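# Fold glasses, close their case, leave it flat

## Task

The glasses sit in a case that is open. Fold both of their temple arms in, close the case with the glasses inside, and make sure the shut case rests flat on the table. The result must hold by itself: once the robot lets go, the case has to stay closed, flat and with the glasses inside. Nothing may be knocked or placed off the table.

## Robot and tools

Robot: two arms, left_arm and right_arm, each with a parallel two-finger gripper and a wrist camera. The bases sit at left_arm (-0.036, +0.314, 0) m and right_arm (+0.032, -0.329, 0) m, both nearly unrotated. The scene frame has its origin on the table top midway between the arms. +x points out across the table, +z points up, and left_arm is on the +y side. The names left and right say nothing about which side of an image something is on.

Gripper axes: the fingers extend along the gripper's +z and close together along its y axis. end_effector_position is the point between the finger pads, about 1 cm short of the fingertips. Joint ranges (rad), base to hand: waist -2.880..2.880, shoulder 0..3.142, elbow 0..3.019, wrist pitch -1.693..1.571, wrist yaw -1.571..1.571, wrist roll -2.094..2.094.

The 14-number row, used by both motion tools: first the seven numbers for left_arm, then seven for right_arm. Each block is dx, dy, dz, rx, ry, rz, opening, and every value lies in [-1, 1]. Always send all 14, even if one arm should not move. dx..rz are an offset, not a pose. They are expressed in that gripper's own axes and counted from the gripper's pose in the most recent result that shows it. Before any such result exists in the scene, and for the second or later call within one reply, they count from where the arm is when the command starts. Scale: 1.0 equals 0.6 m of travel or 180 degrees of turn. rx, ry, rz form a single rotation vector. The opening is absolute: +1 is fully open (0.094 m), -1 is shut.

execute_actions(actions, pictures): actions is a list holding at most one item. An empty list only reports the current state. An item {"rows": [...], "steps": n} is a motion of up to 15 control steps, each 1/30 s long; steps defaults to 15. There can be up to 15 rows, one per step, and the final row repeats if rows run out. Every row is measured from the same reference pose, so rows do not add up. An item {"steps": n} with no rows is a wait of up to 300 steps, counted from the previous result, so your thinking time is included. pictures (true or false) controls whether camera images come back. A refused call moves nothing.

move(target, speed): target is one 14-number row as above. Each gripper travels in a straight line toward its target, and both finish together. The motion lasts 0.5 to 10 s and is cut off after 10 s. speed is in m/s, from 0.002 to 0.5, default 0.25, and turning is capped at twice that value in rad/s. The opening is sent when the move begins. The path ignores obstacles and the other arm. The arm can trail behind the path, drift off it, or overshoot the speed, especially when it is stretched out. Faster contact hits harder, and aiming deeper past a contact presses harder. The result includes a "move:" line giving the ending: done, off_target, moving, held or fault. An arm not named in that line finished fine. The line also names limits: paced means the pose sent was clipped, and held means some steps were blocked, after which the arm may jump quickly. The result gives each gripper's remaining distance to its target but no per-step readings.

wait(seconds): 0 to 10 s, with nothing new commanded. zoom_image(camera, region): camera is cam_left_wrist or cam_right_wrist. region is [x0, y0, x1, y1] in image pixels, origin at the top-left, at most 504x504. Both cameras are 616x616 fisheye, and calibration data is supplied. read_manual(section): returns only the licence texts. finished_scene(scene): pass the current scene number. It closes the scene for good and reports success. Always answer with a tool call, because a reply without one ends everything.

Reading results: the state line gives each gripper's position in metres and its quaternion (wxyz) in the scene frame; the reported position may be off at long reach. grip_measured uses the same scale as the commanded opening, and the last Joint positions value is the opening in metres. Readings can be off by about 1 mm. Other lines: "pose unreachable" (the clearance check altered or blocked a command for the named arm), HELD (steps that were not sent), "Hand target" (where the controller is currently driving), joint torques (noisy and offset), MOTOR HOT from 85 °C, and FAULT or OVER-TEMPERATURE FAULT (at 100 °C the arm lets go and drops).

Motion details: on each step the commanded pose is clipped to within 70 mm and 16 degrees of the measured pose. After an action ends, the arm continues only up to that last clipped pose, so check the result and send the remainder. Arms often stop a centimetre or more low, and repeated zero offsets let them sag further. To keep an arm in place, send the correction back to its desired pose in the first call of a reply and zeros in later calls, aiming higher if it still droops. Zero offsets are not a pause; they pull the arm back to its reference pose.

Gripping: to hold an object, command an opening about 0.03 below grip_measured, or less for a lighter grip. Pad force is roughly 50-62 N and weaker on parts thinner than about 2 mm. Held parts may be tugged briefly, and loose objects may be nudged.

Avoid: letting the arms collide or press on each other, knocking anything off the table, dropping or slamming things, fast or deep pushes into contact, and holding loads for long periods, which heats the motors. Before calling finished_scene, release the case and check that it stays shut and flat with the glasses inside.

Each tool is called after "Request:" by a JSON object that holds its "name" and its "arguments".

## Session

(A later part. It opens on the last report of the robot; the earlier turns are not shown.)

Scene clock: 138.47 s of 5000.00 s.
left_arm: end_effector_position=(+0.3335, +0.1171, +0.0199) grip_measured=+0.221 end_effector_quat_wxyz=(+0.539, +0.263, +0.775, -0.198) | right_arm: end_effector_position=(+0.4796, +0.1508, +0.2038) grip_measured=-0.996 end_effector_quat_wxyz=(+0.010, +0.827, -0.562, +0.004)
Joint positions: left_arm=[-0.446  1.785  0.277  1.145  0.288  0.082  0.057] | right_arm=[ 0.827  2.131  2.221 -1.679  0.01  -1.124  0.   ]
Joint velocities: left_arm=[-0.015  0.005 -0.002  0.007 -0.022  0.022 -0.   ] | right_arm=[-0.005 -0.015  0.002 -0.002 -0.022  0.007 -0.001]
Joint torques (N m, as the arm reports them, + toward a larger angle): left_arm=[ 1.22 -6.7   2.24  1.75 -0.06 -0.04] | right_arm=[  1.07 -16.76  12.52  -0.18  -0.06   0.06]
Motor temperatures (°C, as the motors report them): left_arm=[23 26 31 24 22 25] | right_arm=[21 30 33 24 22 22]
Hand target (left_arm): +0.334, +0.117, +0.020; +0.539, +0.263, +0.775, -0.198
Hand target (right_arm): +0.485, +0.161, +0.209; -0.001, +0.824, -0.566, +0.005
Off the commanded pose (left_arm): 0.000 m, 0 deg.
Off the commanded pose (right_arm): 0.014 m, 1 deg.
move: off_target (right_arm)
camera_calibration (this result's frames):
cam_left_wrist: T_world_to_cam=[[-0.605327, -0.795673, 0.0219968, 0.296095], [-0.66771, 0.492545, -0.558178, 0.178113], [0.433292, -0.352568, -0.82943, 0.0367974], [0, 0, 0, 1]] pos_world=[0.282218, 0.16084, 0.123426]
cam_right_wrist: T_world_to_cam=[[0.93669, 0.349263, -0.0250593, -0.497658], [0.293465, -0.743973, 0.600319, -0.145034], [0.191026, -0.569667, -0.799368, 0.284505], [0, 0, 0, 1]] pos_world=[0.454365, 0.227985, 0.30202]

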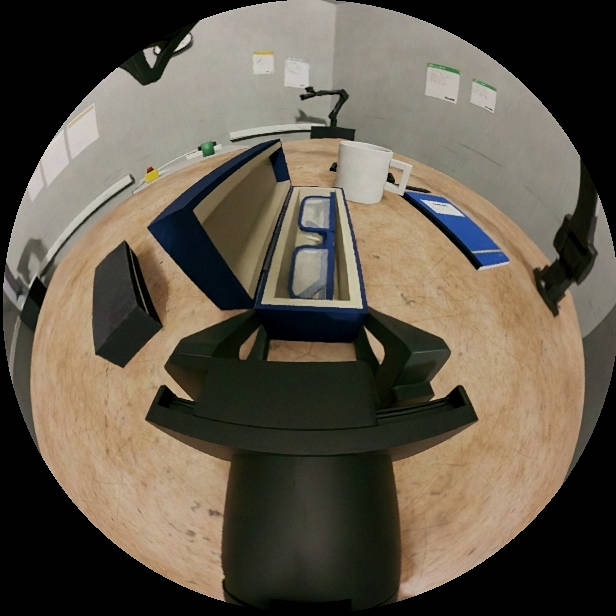

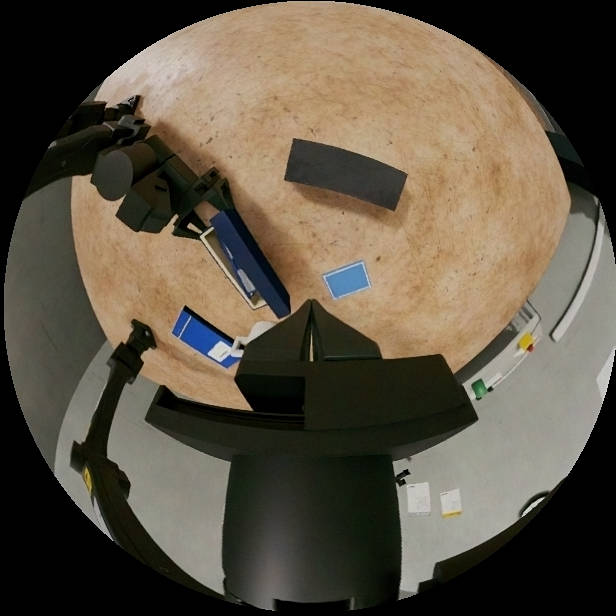

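Request:
{"name": "move", "arguments": {"target": [0,0,0,0,0,0,0.1,-0.03,0.053,0.175,0,0,0.35,-1]}}

Scene clock: 144.97 s of 5000.00 s.
left_arm: end_effector_position=(+0.3335, +0.1171, +0.0199) grip_measured=+0.221 end_effector_quat_wxyz=(+0.539, +0.263, +0.775, -0.198) | right_arm: end_effector_position=(+0.4461, +0.1487, +0.0842) grip_measured=-0.996 end_effector_quat_wxyz=(-0.021, -0.414, +0.910, -0.015)
Joint positions: left_arm=[-0.446  1.785  0.277  1.145  0.288  0.082  0.057] | right_arm=[ 0.864  2.108  1.867 -1.38   0.01   0.006  0.   ]
Joint velocities: left_arm=[-0.005 -0.015  0.002 -0.002  0.007 -0.022 -0.   ] | right_arm=[-0.005 -0.015 -0.017 -0.012  0.007 -0.037  0.001]
Joint torques (N m, as the arm reports them, + toward a larger angle): left_arm=[ 1.25 -6.76  2.24  1.73 -0.05 -0.04] | right_arm=[  1.41 -19.27   7.55   0.56  -0.01   0.13]
Motor temperatures (°C, as the motors report them): left_arm=[23 26 31 24 22 25] | right_arm=[21 31 34 24 22 22]
Hand target (left_arm): +0.334, +0.117, +0.020; +0.539, +0.263, +0.775, -0.198
Hand target (right_arm): +0.443, +0.153, +0.099; -0.007, -0.411, +0.911, -0.008
Off the commanded pose (left_arm): 0.000 m, 0 deg.
Off the commanded pose (right_arm): 0.016 m, 2 deg.
After step 90, 0.73 s passed at rest.
move: off_target (right_arm)
camera_calibration (this result's frames):
cam_left_wrist: T_world_to_cam=[[-0.605327, -0.795673, 0.0219968, 0.296095], [-0.66771, 0.492545, -0.558178, 0.178113], [0.433292, -0.352568, -0.82943, 0.0367974], [0, 0, 0, 1]] pos_world=[0.282218, 0.16084, 0.123426]
cam_right_wrist: T_world_to_cam=[[0.741195, -0.671285, -0.00248492, -0.231419], [-0.521935, -0.578612, 0.626731, 0.271995], [-0.422153, -0.463233, -0.779232, 0.450066], [0, 0, 0, 1]] pos_world=[0.503487, 0.210517, 0.179663]

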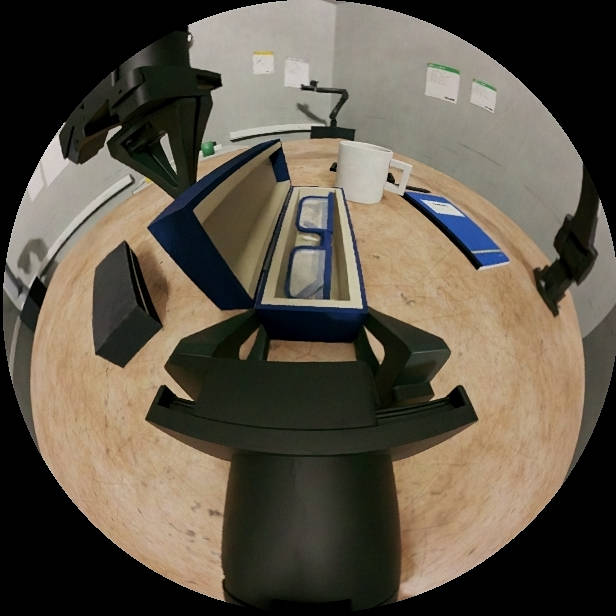

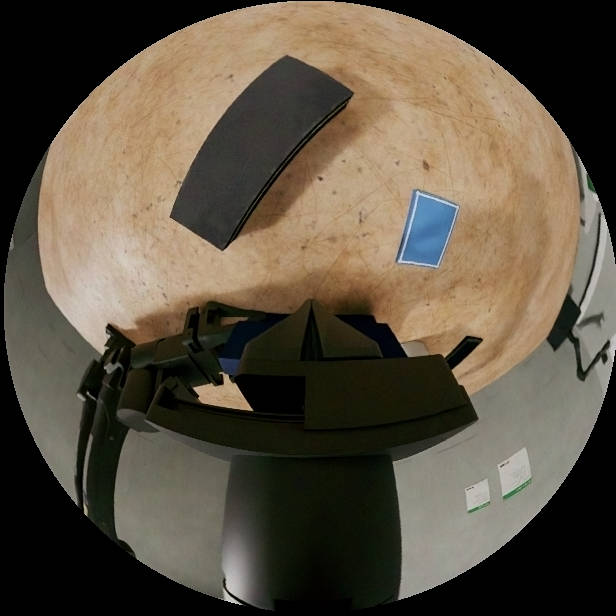

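Request:
{"name": "move", "arguments": {"target": [0,0,0,0,0,0,0.1,0.12,0,-0.035,0,0,0,-1], "speed": 0.04}}

Request:
{"name": "move", "arguments": {"target": [0,0,0,0,0,0,0.1,0.06,0,-0.02,0,0,0,-1], "speed": 0.03}}

Scene clock: 151.40 s of 5000.00 s.
left_arm: end_effector_position=(+0.3316, +0.1140, +0.0199) grip_measured=+0.221 end_effector_quat_wxyz=(+0.538, +0.272, +0.772, -0.200) | right_arm: end_effector_position=(+0.4033, +0.0991, +0.1034) grip_measured=-0.996 end_effector_quat_wxyz=(-0.023, -0.413, +0.910, -0.016)
Joint positions: left_arm=[-0.452  1.785  0.277  1.144  0.296  0.094  0.057] | right_arm=[ 0.864  1.922  1.62  -1.323  0.01   0.009  0.   ]
Joint velocities: left_arm=[-0.005  0.005  0.012 -0.007 -0.095 -0.051  0.001] | right_arm=[-0.024 -0.005 -0.002  0.017  0.037  0.066  0.001]
Joint torques (N m, as the arm reports them, + toward a larger angle): left_arm=[ 1.78 -6.84  2.23  1.69 -0.36 -0.17] | right_arm=[  0.65 -16.75   6.63   0.14   0.03  -0.04]
Motor temperatures (°C, as the motors report them): left_arm=[23 26 31 24 22 25] | right_arm=[21 32 33 24 22 22]
Hand target (left_arm): +0.333, +0.117, +0.020; +0.539, +0.263, +0.775, -0.198
Hand target (right_arm): +0.400, +0.096, +0.109; -0.021, -0.414, +0.910, -0.015
Off the commanded pose (left_arm): 0.004 m, 1 deg.
Off the commanded pose (right_arm): 0.008 m, 0 deg.
After step 90, 1.23 s passed at rest.
move: done
camera_calibration (this result's frames):
cam_left_wrist: T_world_to_cam=[[-0.618747, -0.785468, 0.0138317, 0.295948], [-0.656329, 0.507182, -0.558568, 0.172855], [0.431722, -0.354691, -0.829343, 0.0373088], [0, 0, 0, 1]] pos_world=[0.28046, 0.158022, 0.1234]
cam_right_wrist: T_world_to_cam=[[0.739396, -0.673267, -0.00222421, -0.232123], [-0.521674, -0.574995, 0.630267, 0.208046], [-0.425617, -0.464857, -0.776375, 0.425311], [0, 0, 0, 1]] pos_world=[0.461182, 0.161054, 0.19856]

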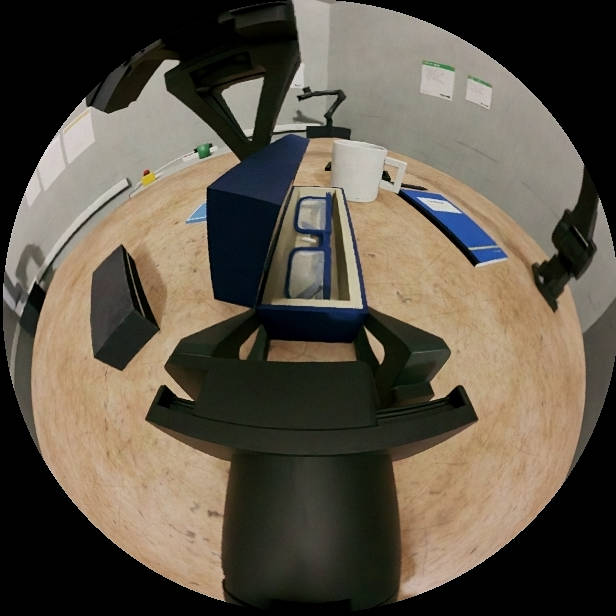

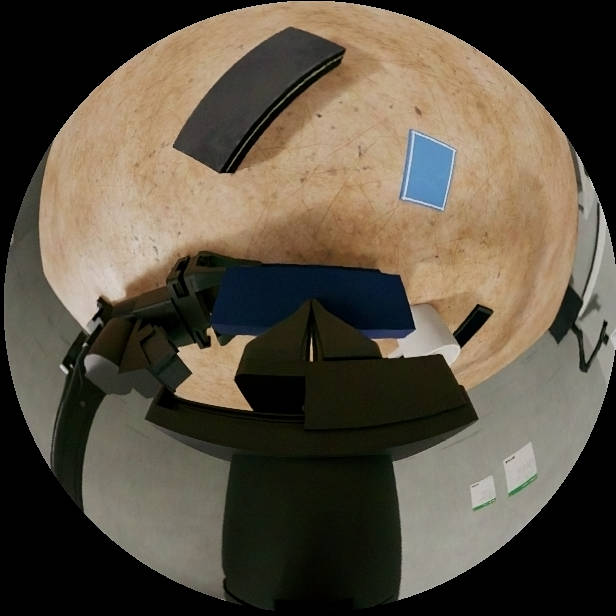

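Scene clock: 153.03 s of 5000.00 s.
left_arm: end_effector_position=(+0.3310, +0.1133, +0.0199) grip_measured=+0.221 end_effector_quat_wxyz=(+0.538, +0.275, +0.771, -0.200) | right_arm: end_effector_position=(+0.3816, +0.0739, +0.1107) grip_measured=-0.996 end_effector_quat_wxyz=(-0.029, -0.413, +0.910, -0.019)
Joint positions: left_arm=[-0.452  1.785  0.277  1.144  0.3    0.098  0.057] | right_arm=[ 0.864  1.842  1.519 -1.317  0.01   0.009  0.   ]
Joint velocities: left_arm=[-0.015 -0.005 -0.012  0.007  0.051 -0.081 -0.001] | right_arm=[-0.005 -0.005 -0.002  0.002 -0.037 -0.022 -0.002]
Joint torques (N m, as the arm reports them, + toward a larger angle): left_arm=[ 1.33 -6.85  2.2   1.79 -0.18 -0.09] | right_arm=[  0.83 -15.57   7.12   0.28   0.04  -0.02]
Motor temperatures (°C, as the motors report them): left_arm=[23 26 31 24 22 25] | right_arm=[21 32 33 24 22 22]
Hand target (left_arm): +0.332, +0.114, +0.020; +0.539, +0.272, +0.772, -0.199
Hand target (right_arm): +0.380, +0.073, +0.117; -0.023, -0.413, +0.910, -0.016
Off the commanded pose (left_arm): 0.001 m, 0 deg.
Off the commanded pose (right_arm): 0.007 m, 1 deg.
move: done
camera_calibration (this result's frames):
cam_left_wrist: T_world_to_cam=[[-0.623175, -0.781995, 0.011657, 0.296088], [-0.652656, 0.511776, -0.558682, 0.171128], [0.430921, -0.355764, -0.8293, 0.0376544], [0, 0, 0, 1]] pos_world=[0.279976, 0.157356, 0.123382]
cam_right_wrist: T_world_to_cam=[[0.739377, -0.673289, -0.00182074, -0.233069], [-0.51566, -0.56801, 0.641451, 0.173557], [-0.432917, -0.473335, -0.767162, 0.412361], [0, 0, 0, 1]] pos_world=[0.44034, 0.136844, 0.204595]

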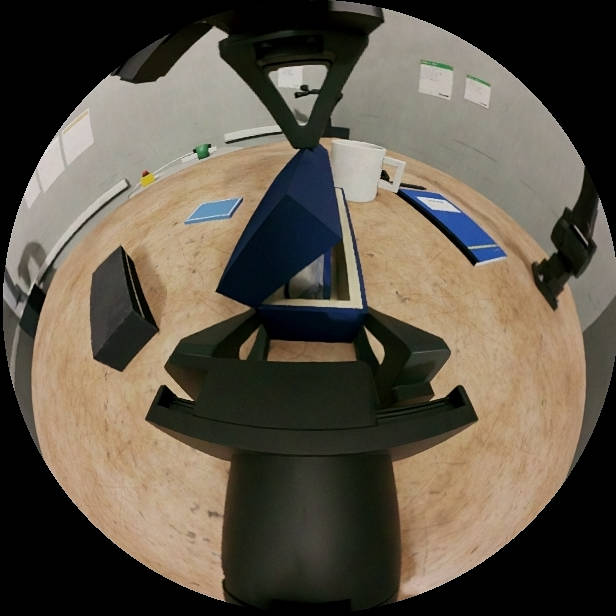

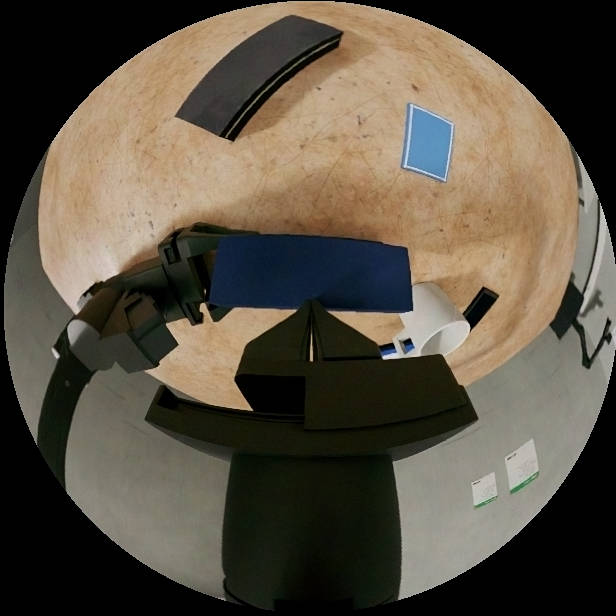

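Request:
{"name": "move", "arguments": {"target": [0,0,0,0,0,0,0.1,0.0,0,0.04,0,0,0,-1], "speed": 0.03}}

Scene clock: 157.20 s of 5000.00 s.
left_arm: end_effector_position=(+0.3308, +0.1131, +0.0197) grip_measured=+0.221 end_effector_quat_wxyz=(+0.538, +0.275, +0.771, -0.201) | right_arm: end_effector_position=(+0.3804, +0.0725, +0.0998) grip_measured=-0.996 end_effector_quat_wxyz=(-0.022, -0.413, +0.910, -0.015)
Joint positions: left_arm=[-0.452  1.785  0.277  1.143  0.301  0.099  0.057] | right_arm=[ 0.864  1.836  1.481 -1.268  0.01   0.009  0.   ]
Joint velocities: left_arm=[-0.015 -0.015 -0.002 -0.012 -0.051 -0.022 -0.001] | right_arm=[-0.005  0.005  0.002  0.012 -0.066 -0.007 -0.   ]
Joint torques (N m, as the arm reports them, + toward a larger angle): left_arm=[ 1.13 -6.51  2.19  1.72 -0.1  -0.06] | right_arm=[  0.66 -13.09   7.48   0.72   0.04  -0.03]
Motor temperatures (°C, as the motors report them): left_arm=[23 26 31 24 22 25] | right_arm=[21 32 32 24 22 22]
Hand target (left_arm): +0.331, +0.113, +0.020; +0.538, +0.275, +0.771, -0.200
Hand target (right_arm): +0.381, +0.072, +0.087; -0.029, -0.413, +0.910, -0.019
Off the commanded pose (left_arm): 0.000 m, 0 deg.
Off the commanded pose (right_arm): 0.013 m, 1 deg.
After step 90, 0.03 s passed at rest.
move: off_target (right_arm)
camera_calibration (this result's frames):
cam_left_wrist: T_world_to_cam=[[-0.624105, -0.78125, 0.0119108, 0.296093], [-0.652393, 0.512657, -0.55818, 0.170798], [0.429972, -0.356134, -0.829634, 0.0379243], [0, 0, 0, 1]] pos_world=[0.279914, 0.157268, 0.123273]
cam_right_wrist: T_world_to_cam=[[0.739399, -0.673263, -0.00228787, -0.233103], [-0.522614, -0.576087, 0.628489, 0.183695], [-0.424457, -0.463509, -0.777815, 0.399965], [0, 0, 0, 1]] pos_world=[0.438126, 0.134272, 0.195115]

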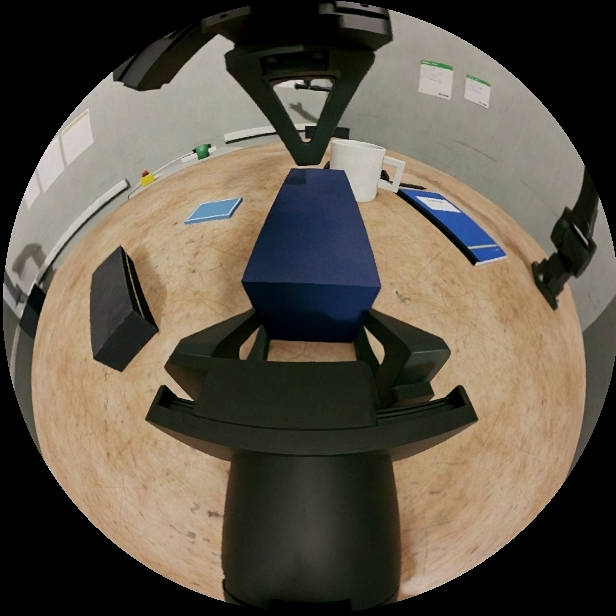

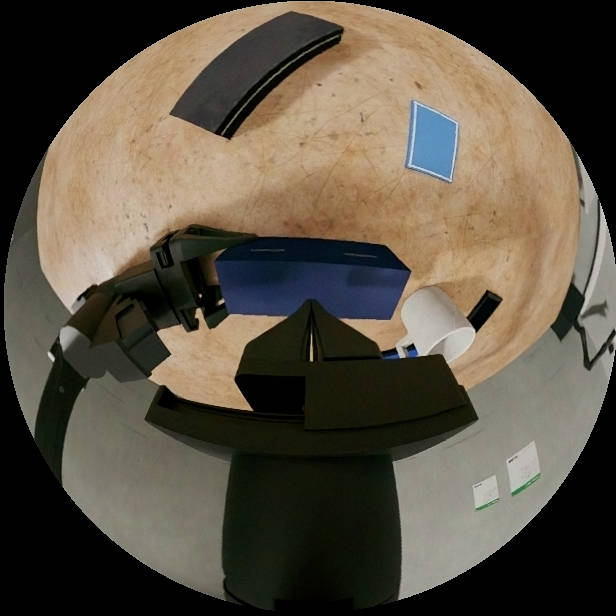

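Request:
{"name": "execute_actions", "arguments": {"actions": [{"rows":[[0,0,0,0,0,0,0.8,0,0,-0.05,0,0,0,-1]]}], "pictures": false}}

Request:
{"name": "move", "arguments": {"target": [-0.04,0,-0.12,0,0,0,0.8,0.3,0,-0.1,0,0,0,-1]}}

Scene clock: 161.87 s of 5000.00 s.
left_arm: end_effector_position=(+0.3308, +0.1132, +0.0197) grip_measured=+0.798 end_effector_quat_wxyz=(+0.538, +0.275, +0.771, -0.200) | right_arm: end_effector_position=(+0.3706, +0.0611, +0.1022) grip_measured=-0.996 end_effector_quat_wxyz=(-0.049, -0.413, +0.909, -0.028)
Joint positions: left_arm=[-0.452  1.785  0.277  1.143  0.301  0.099  0.084] | right_arm=[ 0.864  1.835  1.483 -1.332  0.01   0.009  0.   ]
Joint velocities: left_arm=[-0.015  0.005  0.002 -0.007 -0.022  0.066 -0.   ] | right_arm=[-0.005  0.005 -0.022  0.022  0.007 -0.037  0.   ]
Joint torques (N m, as the arm reports them, + toward a larger angle): left_arm=[ 1.15 -6.7   2.25  1.75 -0.04 -0.05] | right_arm=[  0.84 -15.7   11.38  -0.29   0.04  -0.02]
Motor temperatures (°C, as the motors report them): left_arm=[23 26 31 24 22 25] | right_arm=[21 31 32 24 22 22]
Hand target (left_arm): +0.331, +0.113, +0.020; +0.538, +0.275, +0.771, -0.200
Hand target (right_arm): +0.380, +0.073, +0.130; -0.022, -0.413, +0.910, -0.016
Off the commanded pose (left_arm): 0.000 m, 0 deg.
Off the commanded pose (right_arm): 0.032 m, 3 deg.
Steps of this call (steps 1 to 90: nothing new was sent; then 1.17 s passed at rest; steps 91 to 105: all 15 steps of this action). Readings (end_effector_position):
91: left_arm (+0.3308, +0.1132, +0.0197) | right_arm (+0.3791, +0.0710, +0.1003)
92: left_arm (+0.3308, +0.1132, +0.0197) | right_arm (+0.3763, +0.0677, +0.1008)
94: left_arm (+0.3308, +0.1132, +0.0197) | right_arm (+0.3725, +0.0632, +0.1019)
98: left_arm (+0.3308, +0.1132, +0.0197) | right_arm (+0.3708, +0.0613, +0.1022)
105: the state above

Scene clock: 163.37 s of 5000.00 s.
left_arm: end_effector_position=(+0.2875, +0.1501, +0.0698) grip_measured=+0.798 end_effector_quat_wxyz=(+0.538, +0.274, +0.771, -0.203) | right_arm: end_effector_position=(+0.2607, -0.0666, +0.1870) grip_measured=-0.996 end_effector_quat_wxyz=(-0.042, -0.413, +0.910, -0.025)
Joint positions: left_arm=[-0.362  1.368  0.138  0.856  0.388  0.128  0.084] | right_arm=[ 0.864  1.335  1.116 -1.449  0.01   0.009  0.   ]
Joint velocities: left_arm=[-0.015 -0.015 -0.007 -0.007 -0.051 -0.007 -0.001] | right_arm=[-0.015 -0.005 -0.002  0.017  0.037  0.007  0.   ]
Joint torques (N m, as the arm reports them, + toward a larger angle): left_arm=[ 1.86 -4.34  4.14  1.4   0.1   0.04] | right_arm=[ 1.09 -7.17  7.64 -0.18  0.03  0.01]
Motor temperatures (°C, as the motors report them): left_arm=[23 26 31 24 22 25] | right_arm=[21 31 32 24 22 22]
Hand target (left_arm): +0.287, +0.153, +0.069; +0.538, +0.276, +0.771, -0.199
Hand target (right_arm): +0.257, -0.068, +0.184; -0.049, -0.413, +0.909, -0.028
Off the commanded pose (left_arm): 0.004 m, 0 deg.
Off the commanded pose (right_arm): 0.006 m, 1 deg.
move: done
camera_calibration (this result's frames):
cam_left_wrist: T_world_to_cam=[[-0.624645, -0.78073, 0.0166848, 0.297105], [-0.652425, 0.510011, -0.560563, 0.15218], [0.429139, -0.361039, -0.827944, 0.11211], [0, 0, 0, 1]] pos_world=[0.23676, 0.194822, 0.17317]
cam_right_wrist: T_world_to_cam=[[0.739351, -0.67332, -0.00103401, -0.238232], [-0.503648, -0.554057, 0.662842, -0.0236973], [-0.446878, -0.489552, -0.748759, 0.351205], [0, 0, 0, 1]] pos_world=[0.321148, -0.00160347, 0.278429]

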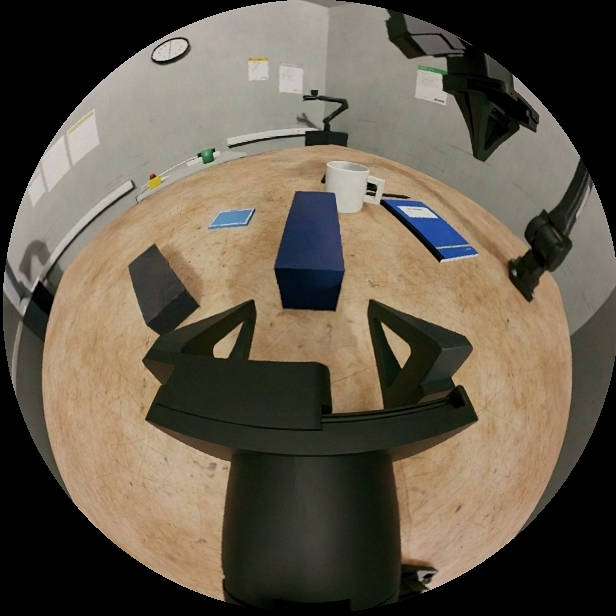

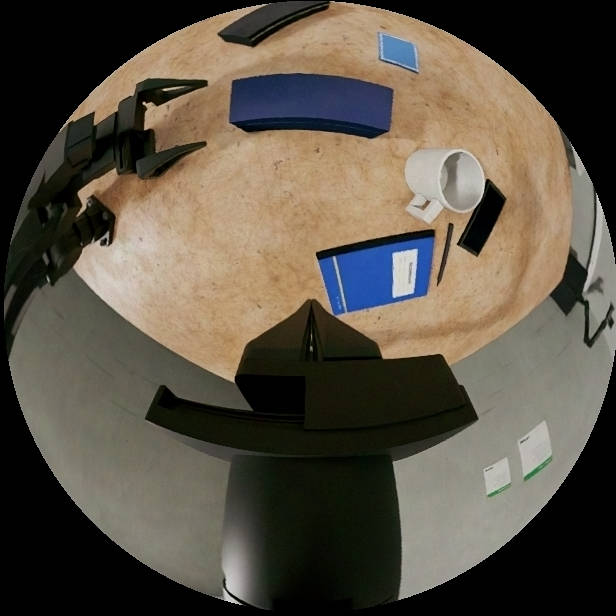

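Request:
{"name": "finished_scene", "arguments": {"scene": 2}}

The scene is finished: the task was done.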